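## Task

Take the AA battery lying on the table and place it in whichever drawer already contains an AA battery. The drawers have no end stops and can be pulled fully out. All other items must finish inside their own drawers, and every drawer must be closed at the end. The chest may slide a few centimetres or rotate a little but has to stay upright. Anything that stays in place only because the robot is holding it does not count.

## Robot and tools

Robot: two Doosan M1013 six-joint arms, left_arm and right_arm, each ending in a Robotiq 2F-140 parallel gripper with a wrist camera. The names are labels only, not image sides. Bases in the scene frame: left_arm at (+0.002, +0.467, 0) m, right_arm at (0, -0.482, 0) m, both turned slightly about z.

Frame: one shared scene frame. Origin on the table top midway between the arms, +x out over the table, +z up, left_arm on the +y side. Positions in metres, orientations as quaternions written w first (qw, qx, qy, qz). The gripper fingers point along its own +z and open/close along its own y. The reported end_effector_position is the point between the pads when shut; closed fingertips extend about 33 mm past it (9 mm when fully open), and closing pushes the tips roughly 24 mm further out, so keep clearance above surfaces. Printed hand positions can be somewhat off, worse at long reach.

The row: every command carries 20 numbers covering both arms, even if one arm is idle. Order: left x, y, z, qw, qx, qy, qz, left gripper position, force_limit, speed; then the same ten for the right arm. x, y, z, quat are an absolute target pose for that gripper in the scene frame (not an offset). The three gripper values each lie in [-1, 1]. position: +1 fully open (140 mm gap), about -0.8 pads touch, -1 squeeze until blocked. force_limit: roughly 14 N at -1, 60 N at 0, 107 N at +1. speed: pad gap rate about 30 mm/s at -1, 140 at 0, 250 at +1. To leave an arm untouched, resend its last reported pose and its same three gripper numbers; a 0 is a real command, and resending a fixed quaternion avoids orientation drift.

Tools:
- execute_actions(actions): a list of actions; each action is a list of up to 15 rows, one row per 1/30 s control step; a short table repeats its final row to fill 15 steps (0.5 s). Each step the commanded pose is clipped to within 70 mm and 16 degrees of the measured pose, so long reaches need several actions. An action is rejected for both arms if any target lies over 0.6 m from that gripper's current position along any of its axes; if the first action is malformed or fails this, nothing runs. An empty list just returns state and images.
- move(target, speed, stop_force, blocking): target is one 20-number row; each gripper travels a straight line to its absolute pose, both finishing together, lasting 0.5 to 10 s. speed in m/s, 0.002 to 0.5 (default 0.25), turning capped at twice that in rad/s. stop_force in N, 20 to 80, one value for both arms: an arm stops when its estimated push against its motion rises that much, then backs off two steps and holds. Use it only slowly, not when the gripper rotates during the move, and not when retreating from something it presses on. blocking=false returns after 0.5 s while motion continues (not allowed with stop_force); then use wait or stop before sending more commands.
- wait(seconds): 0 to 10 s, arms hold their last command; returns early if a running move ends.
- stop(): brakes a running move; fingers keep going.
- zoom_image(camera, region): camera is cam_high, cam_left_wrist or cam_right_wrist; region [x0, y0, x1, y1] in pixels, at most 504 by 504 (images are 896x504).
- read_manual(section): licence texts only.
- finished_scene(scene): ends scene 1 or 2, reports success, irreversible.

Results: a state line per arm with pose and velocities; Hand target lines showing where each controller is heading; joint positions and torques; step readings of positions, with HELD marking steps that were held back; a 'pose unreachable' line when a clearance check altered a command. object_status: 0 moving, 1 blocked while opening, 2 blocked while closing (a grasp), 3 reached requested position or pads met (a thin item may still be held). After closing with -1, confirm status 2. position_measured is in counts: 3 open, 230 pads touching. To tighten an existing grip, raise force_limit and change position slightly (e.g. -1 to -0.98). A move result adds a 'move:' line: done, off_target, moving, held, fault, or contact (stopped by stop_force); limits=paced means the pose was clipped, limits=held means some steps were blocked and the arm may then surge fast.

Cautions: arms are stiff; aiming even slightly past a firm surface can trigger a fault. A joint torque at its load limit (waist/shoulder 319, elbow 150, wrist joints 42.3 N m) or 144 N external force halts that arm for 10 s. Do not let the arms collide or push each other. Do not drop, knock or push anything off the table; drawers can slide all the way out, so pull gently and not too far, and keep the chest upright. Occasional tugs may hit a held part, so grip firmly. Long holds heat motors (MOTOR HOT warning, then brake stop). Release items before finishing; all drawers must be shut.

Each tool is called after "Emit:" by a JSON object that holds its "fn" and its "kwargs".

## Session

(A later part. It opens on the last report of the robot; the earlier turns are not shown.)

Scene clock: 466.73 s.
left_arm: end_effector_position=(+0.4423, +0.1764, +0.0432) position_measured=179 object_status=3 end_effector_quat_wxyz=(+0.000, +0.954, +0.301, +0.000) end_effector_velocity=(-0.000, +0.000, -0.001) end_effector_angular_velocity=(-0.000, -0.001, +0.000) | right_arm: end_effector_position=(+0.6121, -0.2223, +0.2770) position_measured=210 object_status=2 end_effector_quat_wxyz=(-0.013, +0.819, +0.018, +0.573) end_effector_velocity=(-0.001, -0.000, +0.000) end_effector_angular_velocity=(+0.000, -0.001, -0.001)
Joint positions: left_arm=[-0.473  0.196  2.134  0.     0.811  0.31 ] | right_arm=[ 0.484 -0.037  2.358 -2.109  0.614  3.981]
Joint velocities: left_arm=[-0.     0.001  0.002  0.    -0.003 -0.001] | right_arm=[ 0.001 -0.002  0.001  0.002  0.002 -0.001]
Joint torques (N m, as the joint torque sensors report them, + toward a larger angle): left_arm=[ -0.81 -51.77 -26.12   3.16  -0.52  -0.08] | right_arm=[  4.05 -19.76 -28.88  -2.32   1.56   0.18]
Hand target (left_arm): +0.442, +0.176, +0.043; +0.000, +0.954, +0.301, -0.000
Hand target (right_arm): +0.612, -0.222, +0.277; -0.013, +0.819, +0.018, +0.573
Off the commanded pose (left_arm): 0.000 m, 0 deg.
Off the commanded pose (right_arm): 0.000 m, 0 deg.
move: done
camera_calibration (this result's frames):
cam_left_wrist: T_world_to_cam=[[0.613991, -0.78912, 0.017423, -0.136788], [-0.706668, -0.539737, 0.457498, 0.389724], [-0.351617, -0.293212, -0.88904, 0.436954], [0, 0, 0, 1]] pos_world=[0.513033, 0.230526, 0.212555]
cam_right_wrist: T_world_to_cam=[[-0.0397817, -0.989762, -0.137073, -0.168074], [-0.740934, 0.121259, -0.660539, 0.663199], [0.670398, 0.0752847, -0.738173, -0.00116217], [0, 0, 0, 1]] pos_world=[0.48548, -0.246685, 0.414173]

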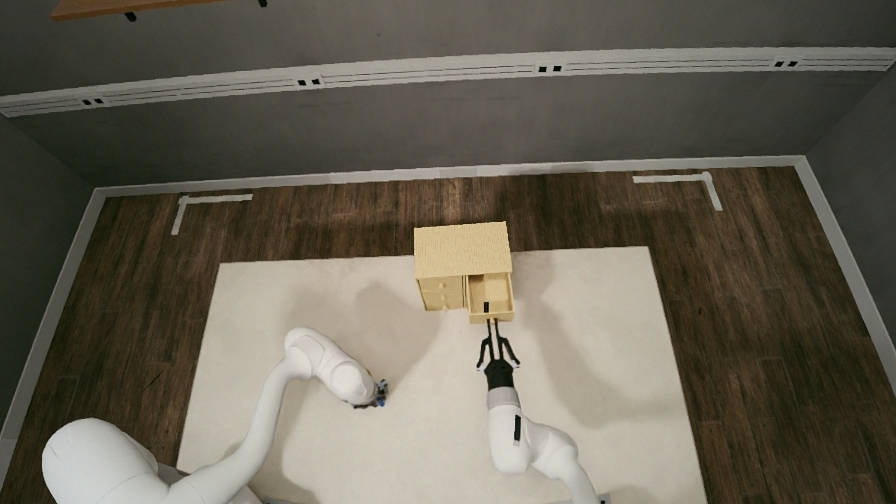

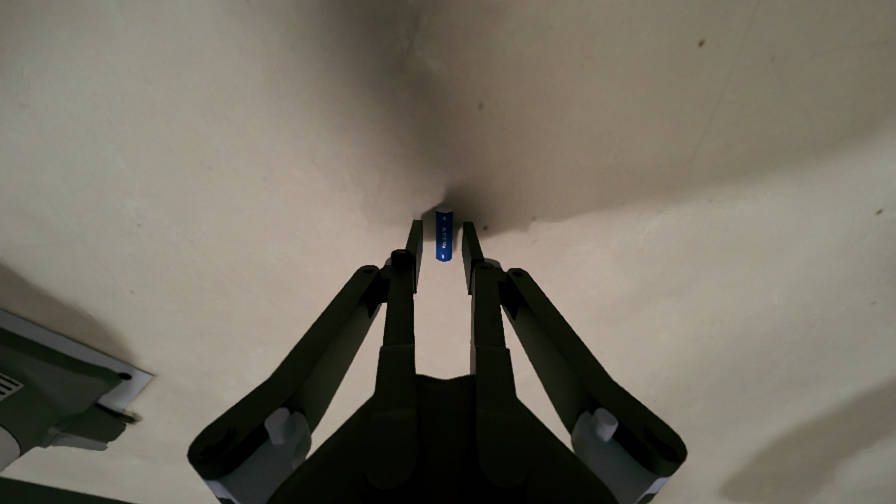

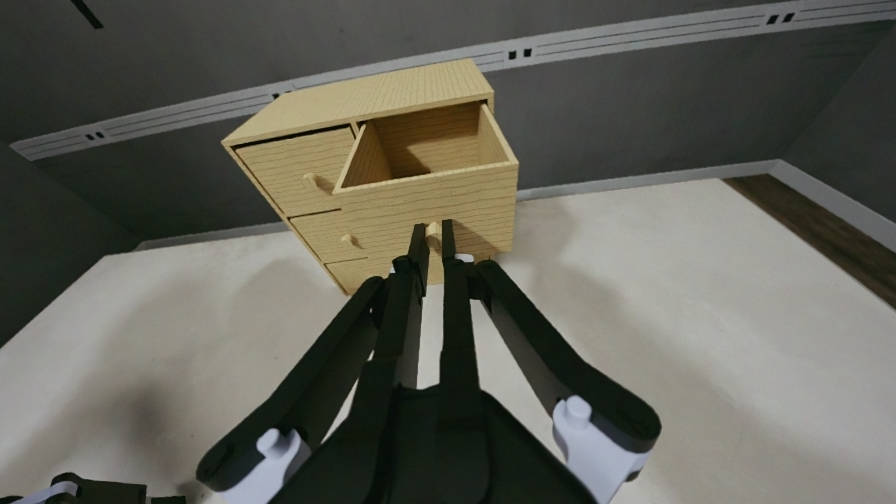

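Emit:
{"fn": "move", "kwargs": {"target": [0.443, 0.1754, 0.026, 0, 0.9537, 0.3007, 0, -0.4, -0.5, 0.5, 0.612, -0.2223, 0.277, -0.0125, 0.819, 0.0179, 0.5735, -1, -0.2, -0.3], "speed": 0.008, "stop_force": 20}}

Scene clock: 475.43 s.
left_arm: end_effector_position=(+0.4428, +0.1757, +0.0326) position_measured=179 object_status=3 end_effector_quat_wxyz=(+0.000, +0.954, +0.301, +0.000) end_effector_velocity=(-0.002, +0.002, +0.001) end_effector_angular_velocity=(+0.003, +0.004, +0.001) | right_arm: end_effector_position=(+0.6120, -0.2223, +0.2770) position_measured=210 object_status=2 end_effector_quat_wxyz=(-0.012, +0.819, +0.018, +0.573) end_effector_velocity=(+0.000, -0.000, -0.000) end_effector_angular_velocity=(-0.000, +0.001, -0.000)
Joint positions: left_arm=[-0.474  0.211  2.141 -0.     0.789  0.31 ] | right_arm=[ 0.484 -0.037  2.359 -2.109  0.614  3.981]
Joint velocities: left_arm=[ 0.    -0.002  0.    -0.     0.007 -0.   ] | right_arm=[-0.  0.  0.  0. -0.  0.]
Joint torques (N m, as the joint torque sensors report them, + toward a larger angle): left_arm=[ -1.44 -20.52 -17.94   3.07  -7.56  -0.18] | right_arm=[  3.64 -21.02 -28.53  -2.23   1.21   0.11]
Hand target (left_arm): +0.443, +0.176, +0.033; +0.000, +0.954, +0.301, -0.000
Hand target (right_arm): +0.612, -0.222, +0.277; -0.012, +0.819, +0.018, +0.573
Off the commanded pose (left_arm): 0.007 m, 0 deg.
Off the commanded pose (right_arm): 0.000 m, 0 deg.
move: contact (left_arm)
camera_calibration (this result's frames):
cam_left_wrist: T_world_to_cam=[[0.613977, -0.789127, 0.017635, -0.137446], [-0.706733, -0.539647, 0.457503, 0.394541], [-0.351512, -0.29336, -0.889033, 0.427512], [0, 0, 0, 1]] pos_world=[0.513499, 0.229866, 0.201992]
cam_right_wrist: T_world_to_cam=[[-0.0397973, -0.989765, -0.137043, -0.168064], [-0.740961, 0.121248, -0.660511, 0.66311], [0.670367, 0.0752569, -0.738203, -0.00106914], [0, 0, 0, 1]] pos_world=[0.485367, -0.246664, 0.414171]

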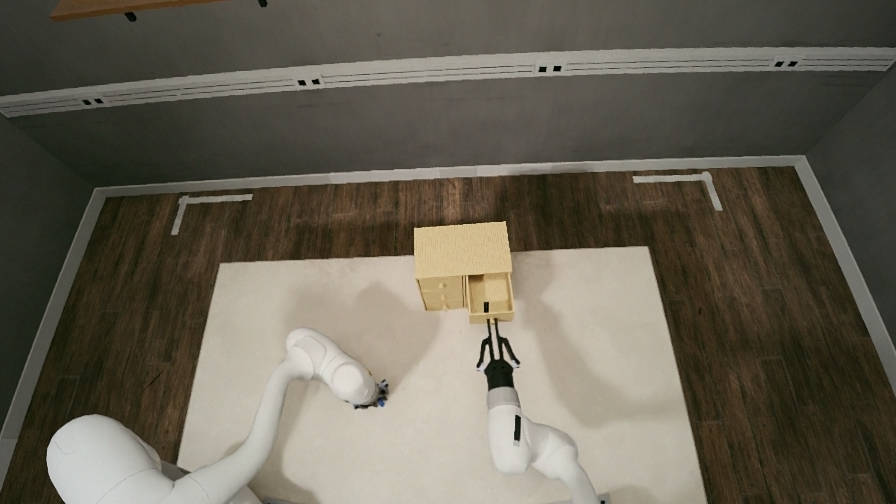

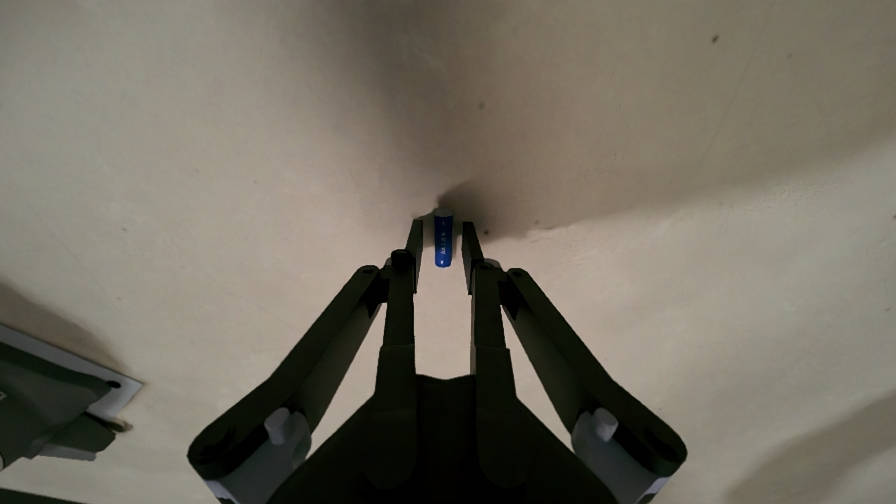

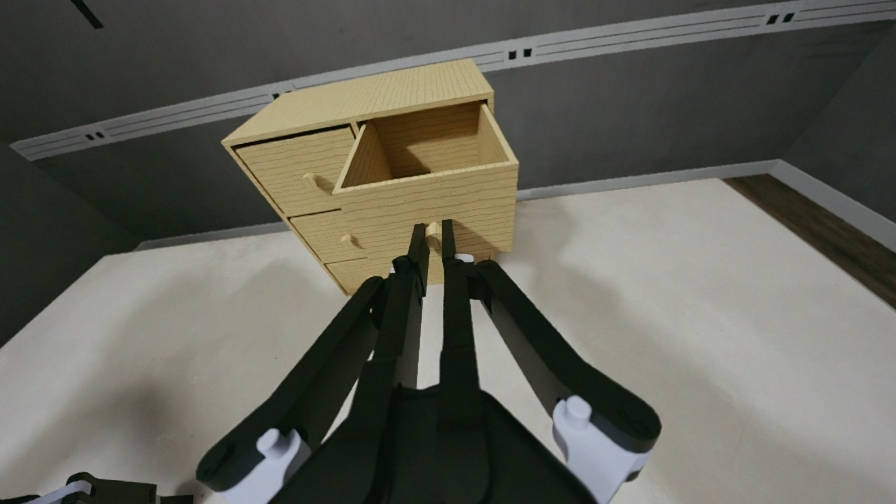

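Emit:
{"fn": "execute_actions", "kwargs": {"actions": [[[0.4428, 0.1757, 0.034, 0, 0.9537, 0.3007, 0, -0.4, 0.1, -0.5, 0.612, -0.2223, 0.277, -0.0125, 0.819, 0.0179, 0.5735, -1, -0.2, -0.3],[0.4428, 0.1757, 0.035, 0, 0.9537, 0.3007, 0, -0.4, 0.1, -0.5, 0.612, -0.2223, 0.277, -0.0125, 0.819, 0.0179, 0.5735, -1, -0.2, -0.3],[0.4428, 0.1757, 0.0355, 0, 0.9537, 0.3007, 0, -0.4, 0.1, -0.5, 0.612, -0.2223, 0.277, -0.0125, 0.819, 0.0179, 0.5735, -1, -0.2, -0.3],[0.4428, 0.1757, 0.0355, 0, 0.9537, 0.3007, 0, -0.4, 0.1, -0.5, 0.612, -0.2223, 0.277, -0.0125, 0.819, 0.0179, 0.5735, -1, -0.2, -0.3],[0.4428, 0.1757, 0.0355, 0, 0.9537, 0.3007, 0, -0.4, 0.1, -0.5, 0.612, -0.2223, 0.277, -0.0125, 0.819, 0.0179, 0.5735, -1, -0.2, -0.3],[0.4428, 0.1757, 0.0355, 0, 0.9537, 0.3007, 0, -0.4, 0.1, -0.5, 0.612, -0.2223, 0.277, -0.0125, 0.819, 0.0179, 0.5735, -1, -0.2, -0.3],[0.4428, 0.1757, 0.0355, 0, 0.9537, 0.3007, 0, -0.4, 0.1, -0.5, 0.612, -0.2223, 0.277, -0.0125, 0.819, 0.0179, 0.5735, -1, -0.2, -0.3],[0.4428, 0.1757, 0.0355, 0, 0.9537, 0.3007, 0, -0.4, 0.1, -0.5, 0.612, -0.2223, 0.277, -0.0125, 0.819, 0.0179, 0.5735, -1, -0.2, -0.3],[0.4428, 0.1757, 0.0355, 0, 0.9537, 0.3007, 0, -1, 0.1, -0.5, 0.612, -0.2223, 0.277, -0.0125, 0.819, 0.0179, 0.5735, -1, -0.2, -0.3]],[[0.4428, 0.1757, 0.0355, 0, 0.9537, 0.3007, 0, -1, 0.1, -0.5, 0.612, -0.2223, 0.277, -0.0125, 0.819, 0.0179, 0.5735, -1, -0.2, -0.3]]]}}

Scene clock: 490.70 s.
left_arm: end_effector_position=(+0.4428, +0.1757, +0.0356) position_measured=215 object_status=2 end_effector_quat_wxyz=(+0.000, +0.954, +0.301, +0.000) end_effector_velocity=(+0.001, +0.000, -0.000) end_effector_angular_velocity=(+0.000, +0.001, +0.001) | right_arm: end_effector_position=(+0.6120, -0.2223, +0.2770) position_measured=210 object_status=2 end_effector_quat_wxyz=(-0.012, +0.819, +0.018, +0.573) end_effector_velocity=(+0.000, -0.001, +0.000) end_effector_angular_velocity=(+0.002, -0.001, -0.003)
Joint positions: left_arm=[-0.474  0.208  2.138 -0.     0.796  0.31 ] | right_arm=[ 0.484 -0.037  2.359 -2.109  0.614  3.981]
Joint velocities: left_arm=[ 0.001  0.001 -0.001  0.     0.    -0.001] | right_arm=[-0.002 -0.001  0.     0.     0.001  0.001]
Joint torques (N m, as the joint torque sensors report them, + toward a larger angle): left_arm=[  1.12 -45.11 -24.69   3.35  -1.35   0.23] | right_arm=[  4.21 -17.4  -30.02  -2.77   2.    -0.32]
Hand target (left_arm): +0.443, +0.176, +0.036; -0.000, +0.954, +0.301, -0.000
Hand target (right_arm): +0.612, -0.222, +0.277; -0.012, +0.819, +0.018, +0.573
Off the commanded pose (left_arm): 0.000 m, 0 deg.
Off the commanded pose (right_arm): 0.000 m, 0 deg.
Step readings (end_effector_position; steps 1 to 15: 1st action; 16 to 30: 2nd action):
0: left_arm (+0.4427, +0.1758, +0.0328) | right_arm (+0.6120, -0.2223, +0.2770)
1: left_arm (+0.4427, +0.1758, +0.0329) | right_arm (+0.6120, -0.2223, +0.2770)
2: left_arm (+0.4427, +0.1758, +0.0332) | right_arm (+0.6120, -0.2223, +0.2770)
4: left_arm (+0.4428, +0.1757, +0.0343) | right_arm (+0.6120, -0.2223, +0.2770)
8: left_arm (+0.4428, +0.1757, +0.0352) | right_arm (+0.6120, -0.2223, +0.2770)
15: left_arm (+0.4428, +0.1757, +0.0355) | right_arm (+0.6120, -0.2223, +0.2770)
16: left_arm (+0.4428, +0.1757, +0.0355) | right_arm (+0.6120, -0.2223, +0.2770)
17: left_arm (+0.4428, +0.1757, +0.0356) | right_arm (+0.6120, -0.2223, +0.2770)
19: left_arm (+0.4428, +0.1757, +0.0356) | right_arm (+0.6120, -0.2223, +0.2770)
23: left_arm (+0.4428, +0.1757, +0.0356) | right_arm (+0.6120, -0.2223, +0.2770)
30: end_effector_position above
camera_calibration (this result's frames):
cam_left_wrist: T_world_to_cam=[[0.614018, -0.789099, 0.0174307, -0.137544], [-0.706644, -0.539752, 0.457518, 0.393165], [-0.351619, -0.293242, -0.88903, 0.430182], [0, 0, 0, 1]] pos_world=[0.513542, 0.229823, 0.204963]
cam_right_wrist: T_world_to_cam=[[-0.0397961, -0.989764, -0.137051, -0.168049], [-0.740953, 0.121253, -0.660519, 0.663125], [0.670376, 0.0752625, -0.738195, -0.00107789], [0, 0, 0, 1]] pos_world=[0.48538, -0.246654, 0.41418]

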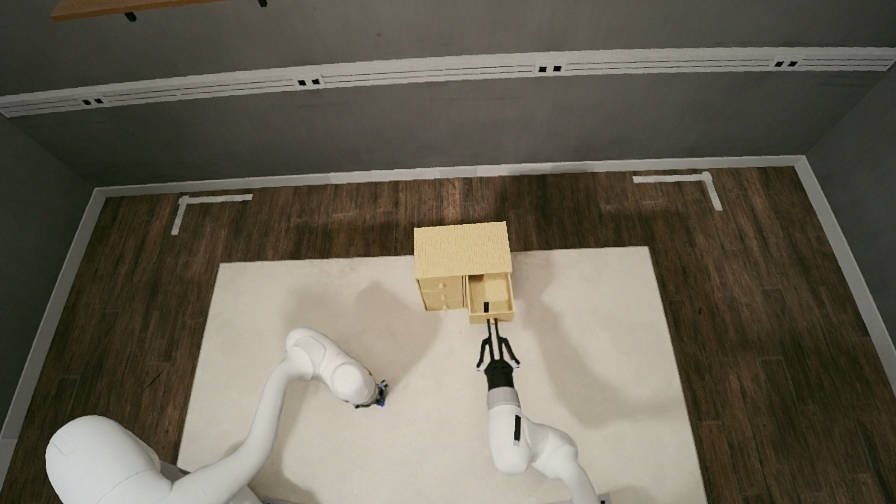

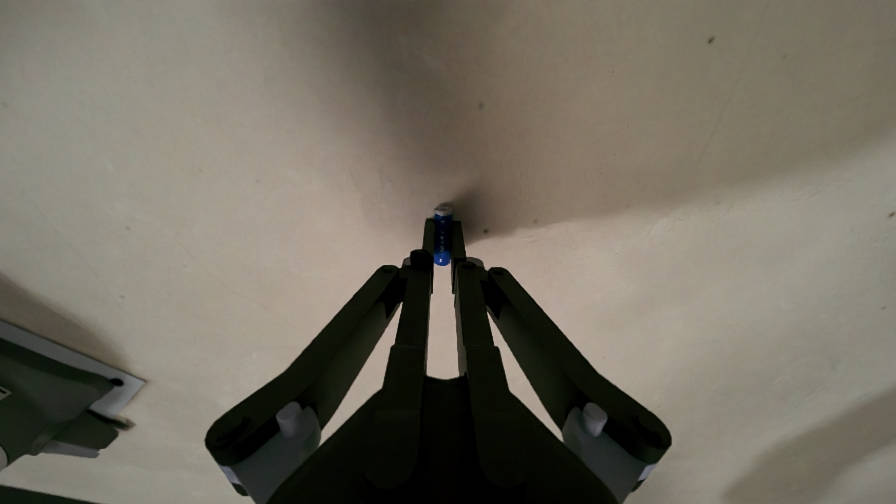

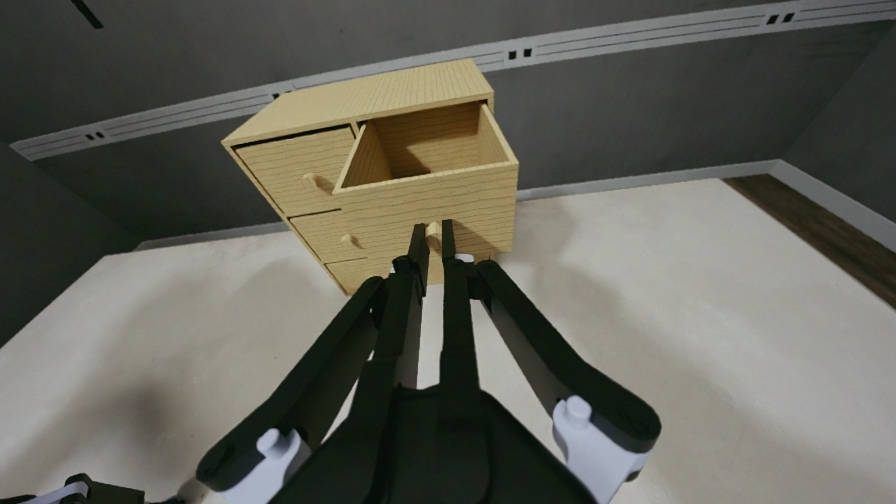

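Emit:
{"fn": "move", "kwargs": {"target": [0.66, -0.14, 0.39, -0.00228, 0.99428, 0.02168, 0.1045, -1, 0.1, -0.5, 0.612, -0.2223, 0.277, -0.0125, 0.819, 0.0179, 0.5735, -1, -0.2, -0.3], "speed": 0.3}}

Scene clock: 510.87 s.
left_arm: end_effector_position=(+0.6597, -0.1401, +0.3901) position_measured=215 object_status=2 end_effector_quat_wxyz=(-0.002, +0.994, +0.022, +0.105) end_effector_velocity=(+0.001, -0.000, +0.001) end_effector_angular_velocity=(+0.002, +0.001, +0.001) | right_arm: end_effector_position=(+0.6120, -0.2223, +0.2770) position_measured=210 object_status=2 end_effector_quat_wxyz=(-0.012, +0.819, +0.018, +0.573) end_effector_velocity=(+0.000, -0.001, +0.001) end_effector_angular_velocity=(-0.000, -0.001, -0.002)
Joint positions: left_arm=[-0.668  0.483  1.063  0.164  1.464  0.674] | right_arm=[ 0.484 -0.037  2.359 -2.109  0.614  3.981]
Joint velocities: left_arm=[ 0.     0.002 -0.006  0.     0.005 -0.   ] | right_arm=[-0.    -0.    -0.     0.     0.002  0.   ]
Joint torques (N m, as the joint torque sensors report them, + toward a larger angle): left_arm=[ -1.99 -93.15 -40.69   4.6   -0.74   0.08] | right_arm=[  4.57 -20.15 -28.66  -2.42   1.51  -0.44]
Hand target (left_arm): +0.660, -0.140, +0.390; -0.002, +0.994, +0.022, +0.105
Hand target (right_arm): +0.612, -0.222, +0.277; -0.012, +0.819, +0.018, +0.573
Off the commanded pose (left_arm): 0.000 m, 0 deg.
Off the commanded pose (right_arm): 0.000 m, 0 deg.
move: done
camera_calibration (this result's frames):
cam_left_wrist: T_world_to_cam=[[0.0903221, -0.995529, 0.0276268, -0.213472], [-0.961675, -0.0799724, 0.262269, 0.522542], [-0.258887, -0.0502567, -0.964599, 0.731412], [0, 0, 0, 1]] pos_world=[0.71115, -0.13397, 0.574371]
cam_right_wrist: T_world_to_cam=[[-0.0397961, -0.989764, -0.137051, -0.168049], [-0.740953, 0.121253, -0.660519, 0.663125], [0.670376, 0.0752625, -0.738195, -0.00107791], [0, 0, 0, 1]] pos_world=[0.48538, -0.246654, 0.41418]

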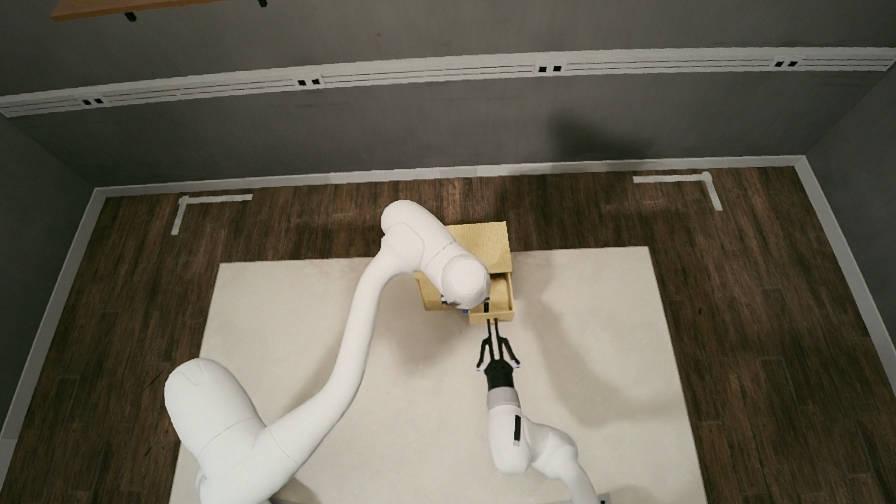

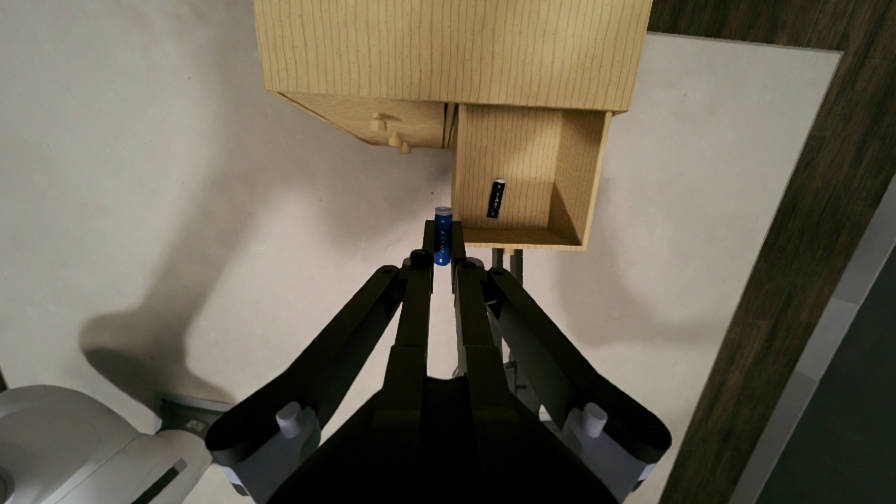

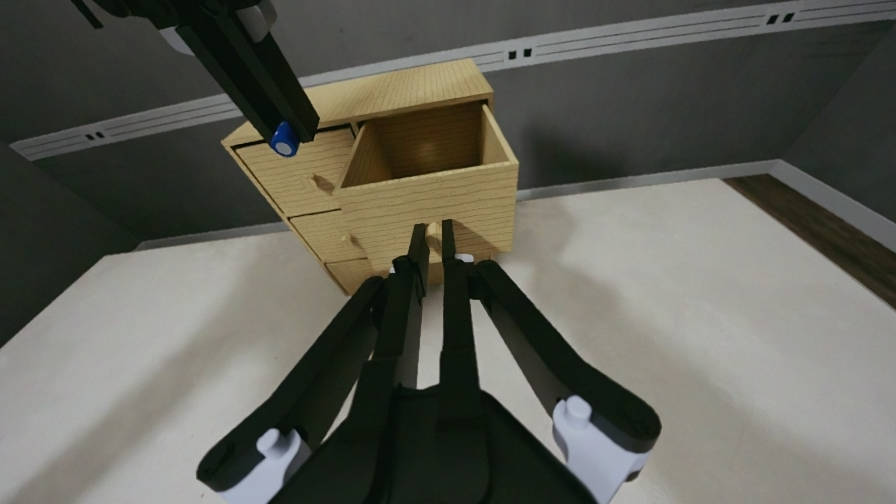

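Emit:
{"fn": "zoom_image", "kwargs": {"camera": "cam_left_wrist", "region": [470, 165, 530, 230]}}

Emit:
{"fn": "zoom_image", "kwargs": {"camera": "cam_left_wrist", "region": [420, 80, 640, 280]}}

Region (470, 165, 530, 230) of cam_left_wrist's 896x504 image, scaled by 7.754, with more detail than that image has; it fills the left 465 columns of this view, and the rest is white.

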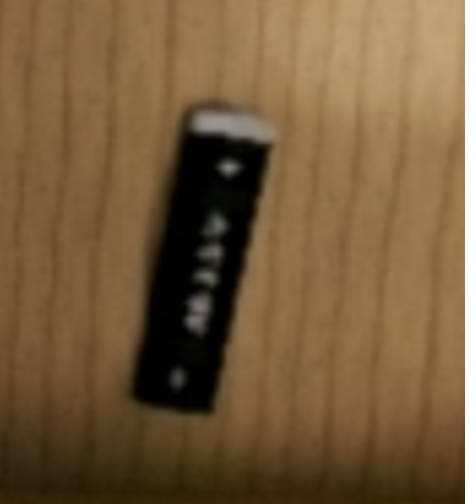

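Region (420, 80, 640, 280) of cam_left_wrist's 896x504 image, scaled by 2.291, with more detail than that image has; it fills the top 458 rows of this view, and the rest is white.

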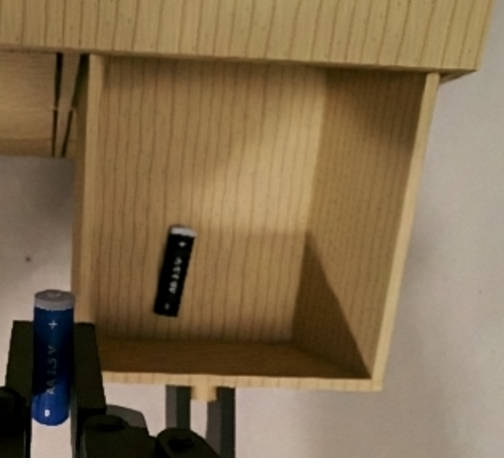

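Emit:
{"fn": "move", "kwargs": {"target": [0.745, -0.221, 0.37, -0.00095, 0.99881, 0.02178, 0.04361, -1, 0.1, -0.5, 0.612, -0.2223, 0.277, -0.0125, 0.819, 0.0179, 0.5735, -1, -0.2, -0.3], "speed": 0.15}}

Scene clock: 591.23 s.
left_arm: end_effector_position=(+0.7448, -0.2210, +0.3701) position_measured=215 object_status=2 end_effector_quat_wxyz=(-0.001, +0.999, +0.022, +0.044) end_effector_velocity=(+0.001, -0.001, +0.001) end_effector_angular_velocity=(+0.002, +0.003, +0.000) | right_arm: end_effector_position=(+0.6120, -0.2223, +0.2770) position_measured=210 object_status=2 end_effector_quat_wxyz=(-0.012, +0.819, +0.018, +0.573) end_effector_velocity=(-0.000, +0.000, -0.000) end_effector_angular_velocity=(-0.001, -0.000, +0.000)
Joint positions: left_arm=[-0.627  0.801  0.559  0.066  1.723  0.736] | right_arm=[ 0.484 -0.037  2.359 -2.109  0.614  3.981]
Joint velocities: left_arm=[ 0.     0.009 -0.017 -0.001  0.012  0.001] | right_arm=[ 0.     0.     0.    -0.     0.001 -0.   ]
Joint torques (N m, as the joint torque sensors report them, + toward a larger angle): left_arm=[   0.31 -116.18  -37.82    4.63   -0.02   -0.1 ] | right_arm=[  3.95 -20.33 -29.76  -2.14   1.44  -0.42]
Hand target (left_arm): +0.745, -0.221, +0.370; -0.001, +0.999, +0.022, +0.044
Hand target (right_arm): +0.612, -0.222, +0.277; -0.012, +0.819, +0.018, +0.573
Off the commanded pose (left_arm): 0.000 m, 0 deg.
Off the commanded pose (right_arm): 0.000 m, 0 deg.
move: done
camera_calibration (this result's frames):
cam_left_wrist: T_world_to_cam=[[0.092339, -0.995487, 0.0218819, -0.300555], [-0.92254, -0.0772619, 0.378087, 0.531781], [-0.37469, -0.0550992, -0.925511, 0.800743], [0, 0, 0, 1]] pos_world=[0.818373, -0.213992, 0.546614]
cam_right_wrist: T_world_to_cam=[[-0.0397962, -0.989764, -0.137051, -0.168049], [-0.740953, 0.121253, -0.660519, 0.663125], [0.670376, 0.0752624, -0.738195, -0.00107791], [0, 0, 0, 1]] pos_world=[0.48538, -0.246654, 0.41418]

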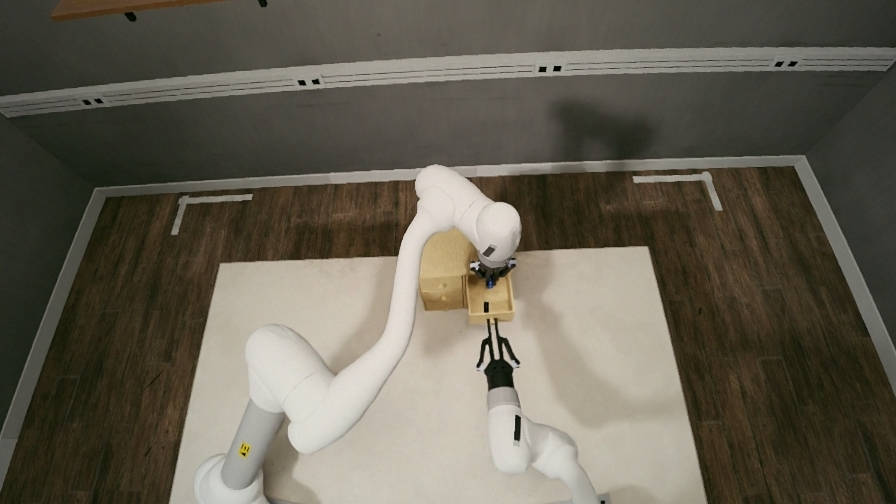

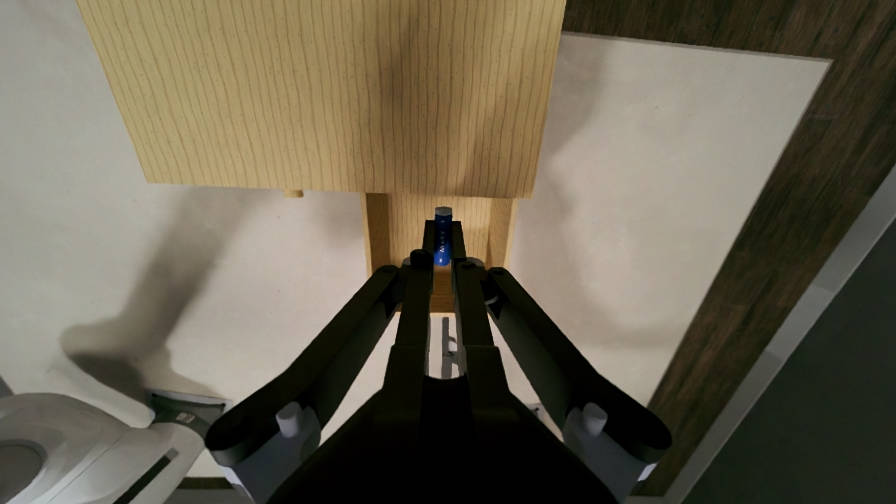

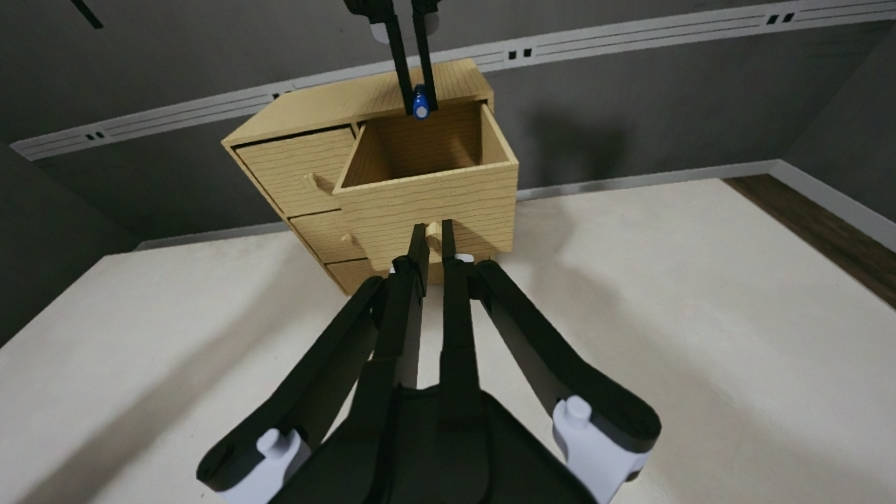

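Emit:
{"fn": "zoom_image", "kwargs": {"camera": "cam_left_wrist", "region": [340, 170, 550, 330]}}

Region (340, 170, 550, 330) of cam_left_wrist's 896x504 image, scaled by 2.400, with more detail than that image has; it fills the top 384 rows of this view, and the rest is white.

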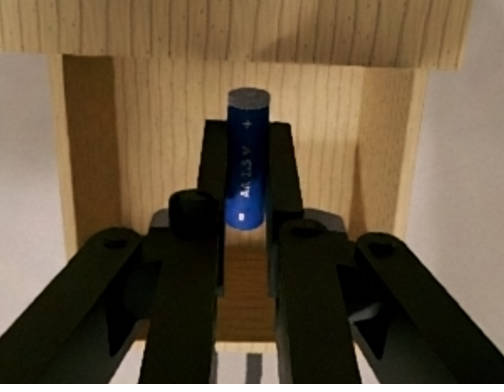

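Emit:
{"fn": "zoom_image", "kwargs": {"camera": "cam_left_wrist", "region": [350, 180, 440, 270]}}

Emit:
{"fn": "zoom_image", "kwargs": {"camera": "cam_left_wrist", "region": [450, 180, 540, 270]}}

Region (350, 180, 440, 270) of cam_left_wrist's 896x504 image, scaled by 5.600, with more detail than that image has.

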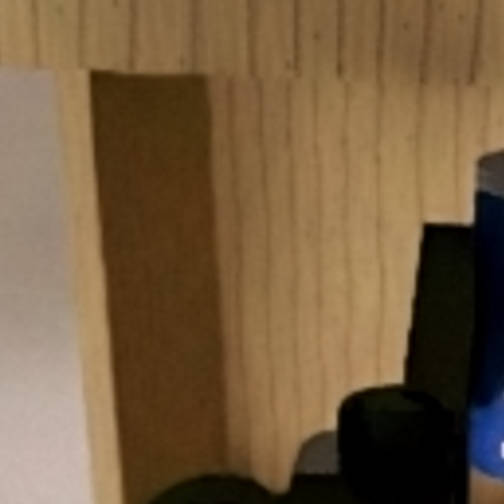

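Region (450, 180, 540, 270) of cam_left_wrist's 896x504 image, scaled by 5.600, with more detail than that image has.

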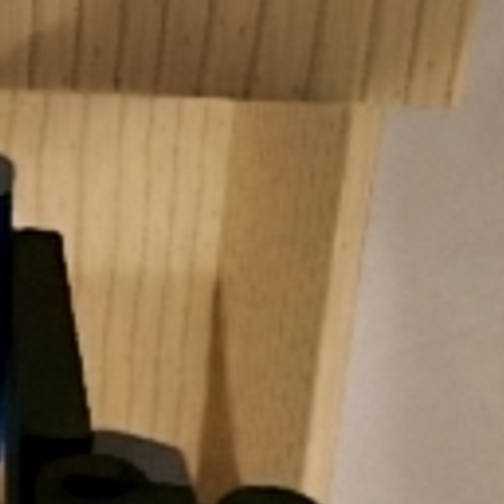

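Emit:
{"fn": "move", "kwargs": {"target": [0.745, -0.219, 0.276, -0.00095, 0.99881, 0.02178, 0.04361, -1, 0.1, -0.5, 0.612, -0.2223, 0.277, -0.0125, 0.819, 0.0179, 0.5735, -1, -0.2, -0.3], "speed": 0.08}}

Emit:
{"fn": "zoom_image", "kwargs": {"camera": "cam_left_wrist", "region": [300, 170, 580, 400]}}

Scene clock: 667.97 s.
left_arm: end_effector_position=(+0.7450, -0.2190, +0.2761) position_measured=215 object_status=2 end_effector_quat_wxyz=(-0.001, +0.999, +0.022, +0.044) end_effector_velocity=(+0.000, +0.000, -0.001) end_effector_angular_velocity=(-0.000, -0.000, +0.000) | right_arm: end_effector_position=(+0.6120, -0.2223, +0.2770) position_measured=210 object_status=2 end_effector_quat_wxyz=(-0.012, +0.819, +0.018, +0.573) end_effector_velocity=(-0.000, +0.000, -0.000) end_effector_angular_velocity=(+0.001, +0.001, -0.000)
Joint positions: left_arm=[-0.625  0.77   0.784  0.065  1.53   0.725] | right_arm=[ 0.484 -0.037  2.359 -2.109  0.614  3.981]
Joint velocities: left_arm=[ 0.    -0.001  0.002 -0.    -0.002 -0.   ] | right_arm=[-0.     0.    -0.     0.001 -0.001  0.   ]
Joint torques (N m, as the joint torque sensors report them, + toward a larger angle): left_arm=[  -2.06 -115.81  -39.73    4.67   -0.99    0.02] | right_arm=[  2.83 -18.27 -29.61  -2.3    1.6    0.  ]
Hand target (left_arm): +0.745, -0.219, +0.276; -0.001, +0.999, +0.022, +0.044
Hand target (right_arm): +0.612, -0.222, +0.277; -0.012, +0.819, +0.018, +0.573
Off the commanded pose (left_arm): 0.000 m, 0 deg.
Off the commanded pose (right_arm): 0.000 m, 0 deg.
move: done
camera_calibration (this result's frames):
cam_left_wrist: T_world_to_cam=[[0.09184, -0.995537, 0.0217347, -0.296131], [-0.922468, -0.076839, 0.37835, 0.567642], [-0.374991, -0.0547973, -0.925407, 0.714246], [0, 0, 0, 1]] pos_world=[0.818664, -0.212054, 0.452638]
cam_right_wrist: T_world_to_cam=[[-0.0397962, -0.989764, -0.137051, -0.168049], [-0.740953, 0.121253, -0.660519, 0.663125], [0.670376, 0.0752624, -0.738195, -0.00107789], [0, 0, 0, 1]] pos_world=[0.48538, -0.246654, 0.41418]

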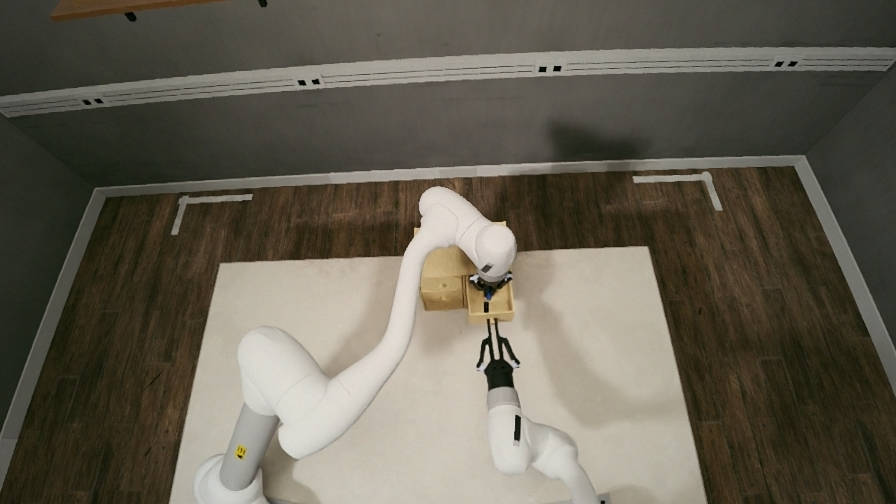

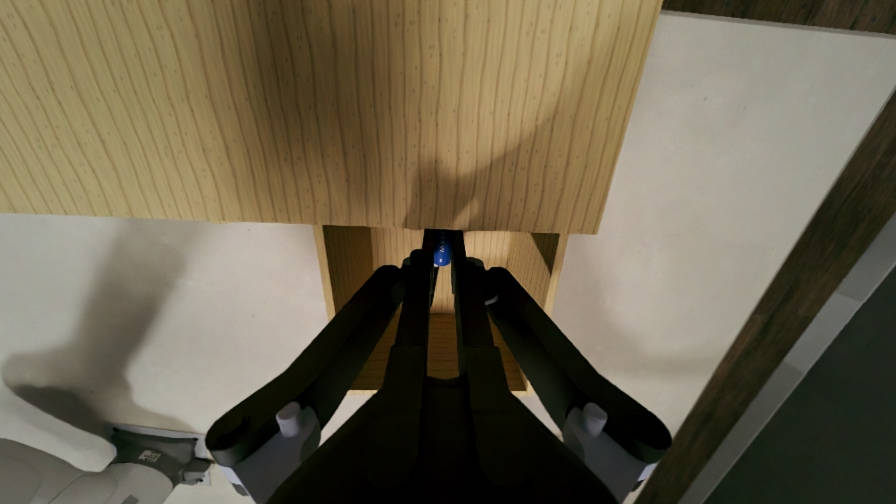

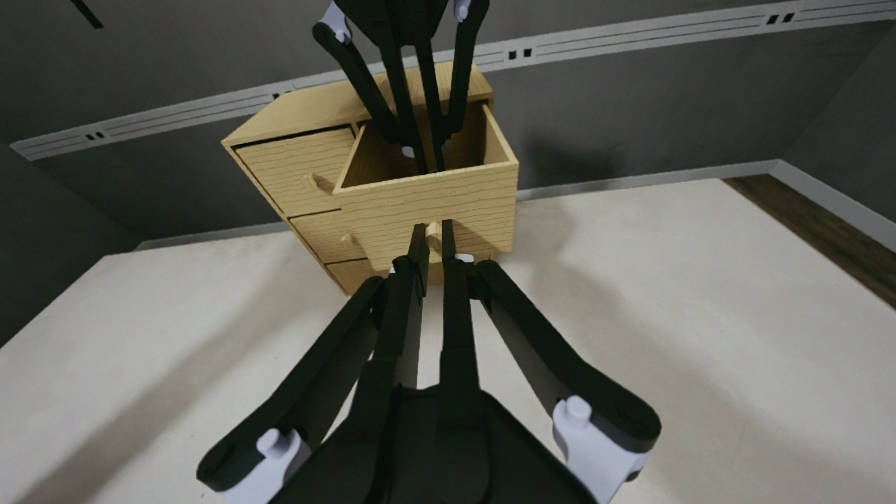

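Region (300, 170, 580, 400) of cam_left_wrist's 896x504 image, scaled by 1.800, with more detail than that image has; it fills the top 414 rows of this view, and the rest is white.

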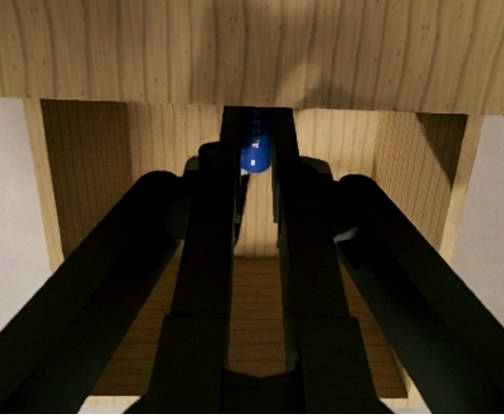

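Emit:
{"fn": "move", "kwargs": {"target": [0.746, -0.219, 0.25, -0.00095, 0.99881, 0.02178, 0.04361, -1, 0.1, -0.5, 0.612, -0.2223, 0.277, -0.0125, 0.819, 0.0179, 0.5735, -1, -0.2, -0.3], "speed": 0.007, "stop_force": 20}}

Scene clock: 691.77 s.
left_arm: end_effector_position=(+0.7457, -0.2190, +0.2609) position_measured=215 object_status=2 end_effector_quat_wxyz=(-0.001, +0.999, +0.022, +0.044) end_effector_velocity=(-0.000, +0.000, +0.002) end_effector_angular_velocity=(+0.002, +0.002, -0.001) | right_arm: end_effector_position=(+0.6120, -0.2223, +0.2770) position_measured=210 object_status=2 end_effector_quat_wxyz=(-0.012, +0.819, +0.018, +0.573) end_effector_velocity=(-0.000, +0.000, +0.000) end_effector_angular_velocity=(-0.000, -0.000, +0.000)
Joint positions: left_arm=[-0.625  0.77   0.81   0.065  1.503  0.724] | right_arm=[ 0.484 -0.037  2.359 -2.109  0.614  3.981]
Joint velocities: left_arm=[-0.     0.    -0.005 -0.     0.007  0.001] | right_arm=[ 0.001 -0.    -0.     0.     0.    -0.001]
Joint torques (N m, as the joint torque sensors report them, + toward a larger angle): left_arm=[ -1.82 -94.28 -27.55   3.99  -0.2    0.26] | right_arm=[  4.34 -23.93 -35.89  -3.41   3.32  -0.25]
Hand target (left_arm): +0.746, -0.219, +0.261; -0.001, +0.999, +0.022, +0.044
Hand target (right_arm): +0.612, -0.222, +0.277; -0.012, +0.819, +0.018, +0.573
Off the commanded pose (left_arm): 0.011 m, 0 deg.
Off the commanded pose (right_arm): 0.000 m, 0 deg.
move: contact (left_arm)
camera_calibration (this result's frames):
cam_left_wrist: T_world_to_cam=[[0.0920282, -0.995515, 0.0219107, -0.296009], [-0.922556, -0.0769616, 0.378111, 0.574104], [-0.374729, -0.0550107, -0.925501, 0.700188], [0, 0, 0, 1]] pos_world=[0.819265, -0.21198, 0.437435]
cam_right_wrist: T_world_to_cam=[[-0.039846, -0.989762, -0.137055, -0.168027], [-0.740993, 0.121288, -0.660468, 0.663119], [0.670329, 0.0752401, -0.738239, -0.00107373], [0, 0, 0, 1]] pos_world=[0.485391, -0.246655, 0.414147]

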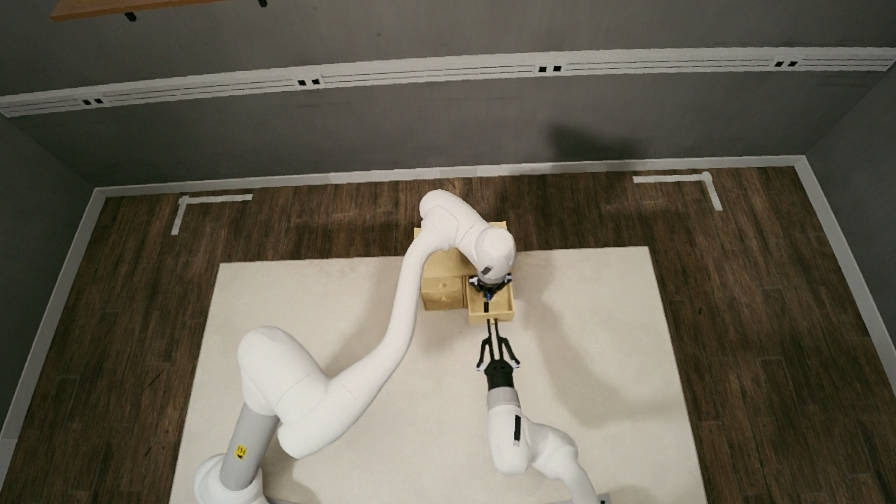

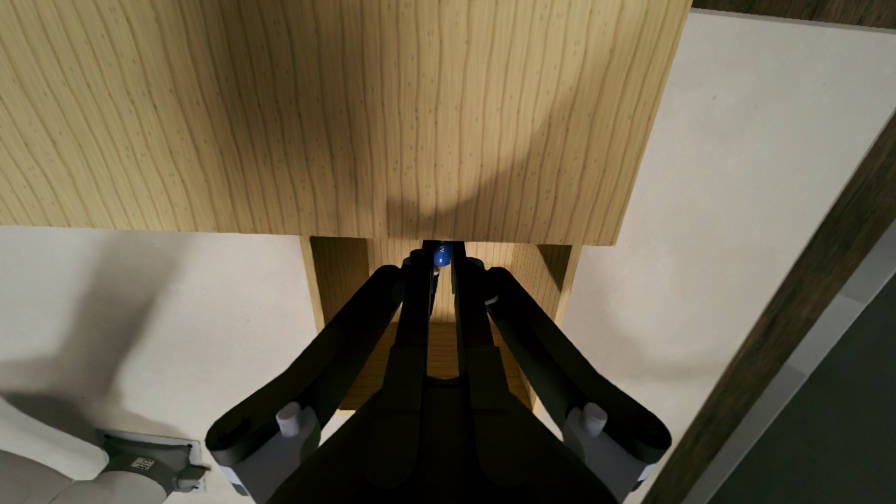

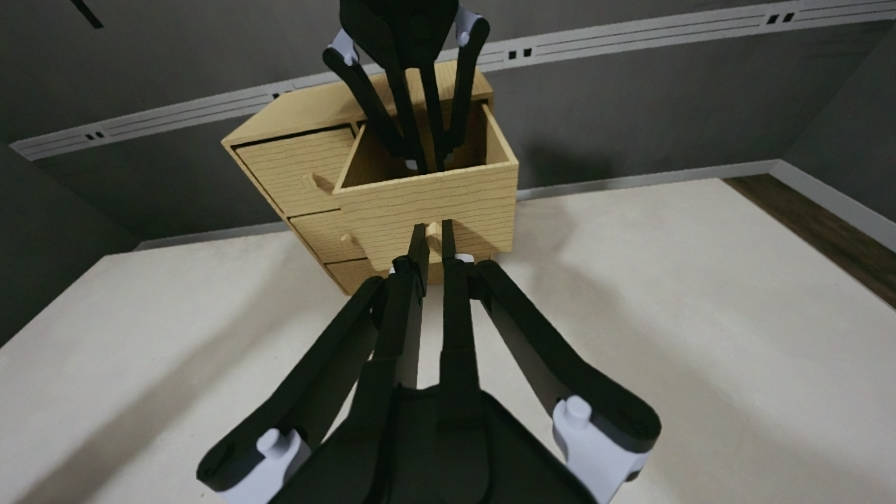

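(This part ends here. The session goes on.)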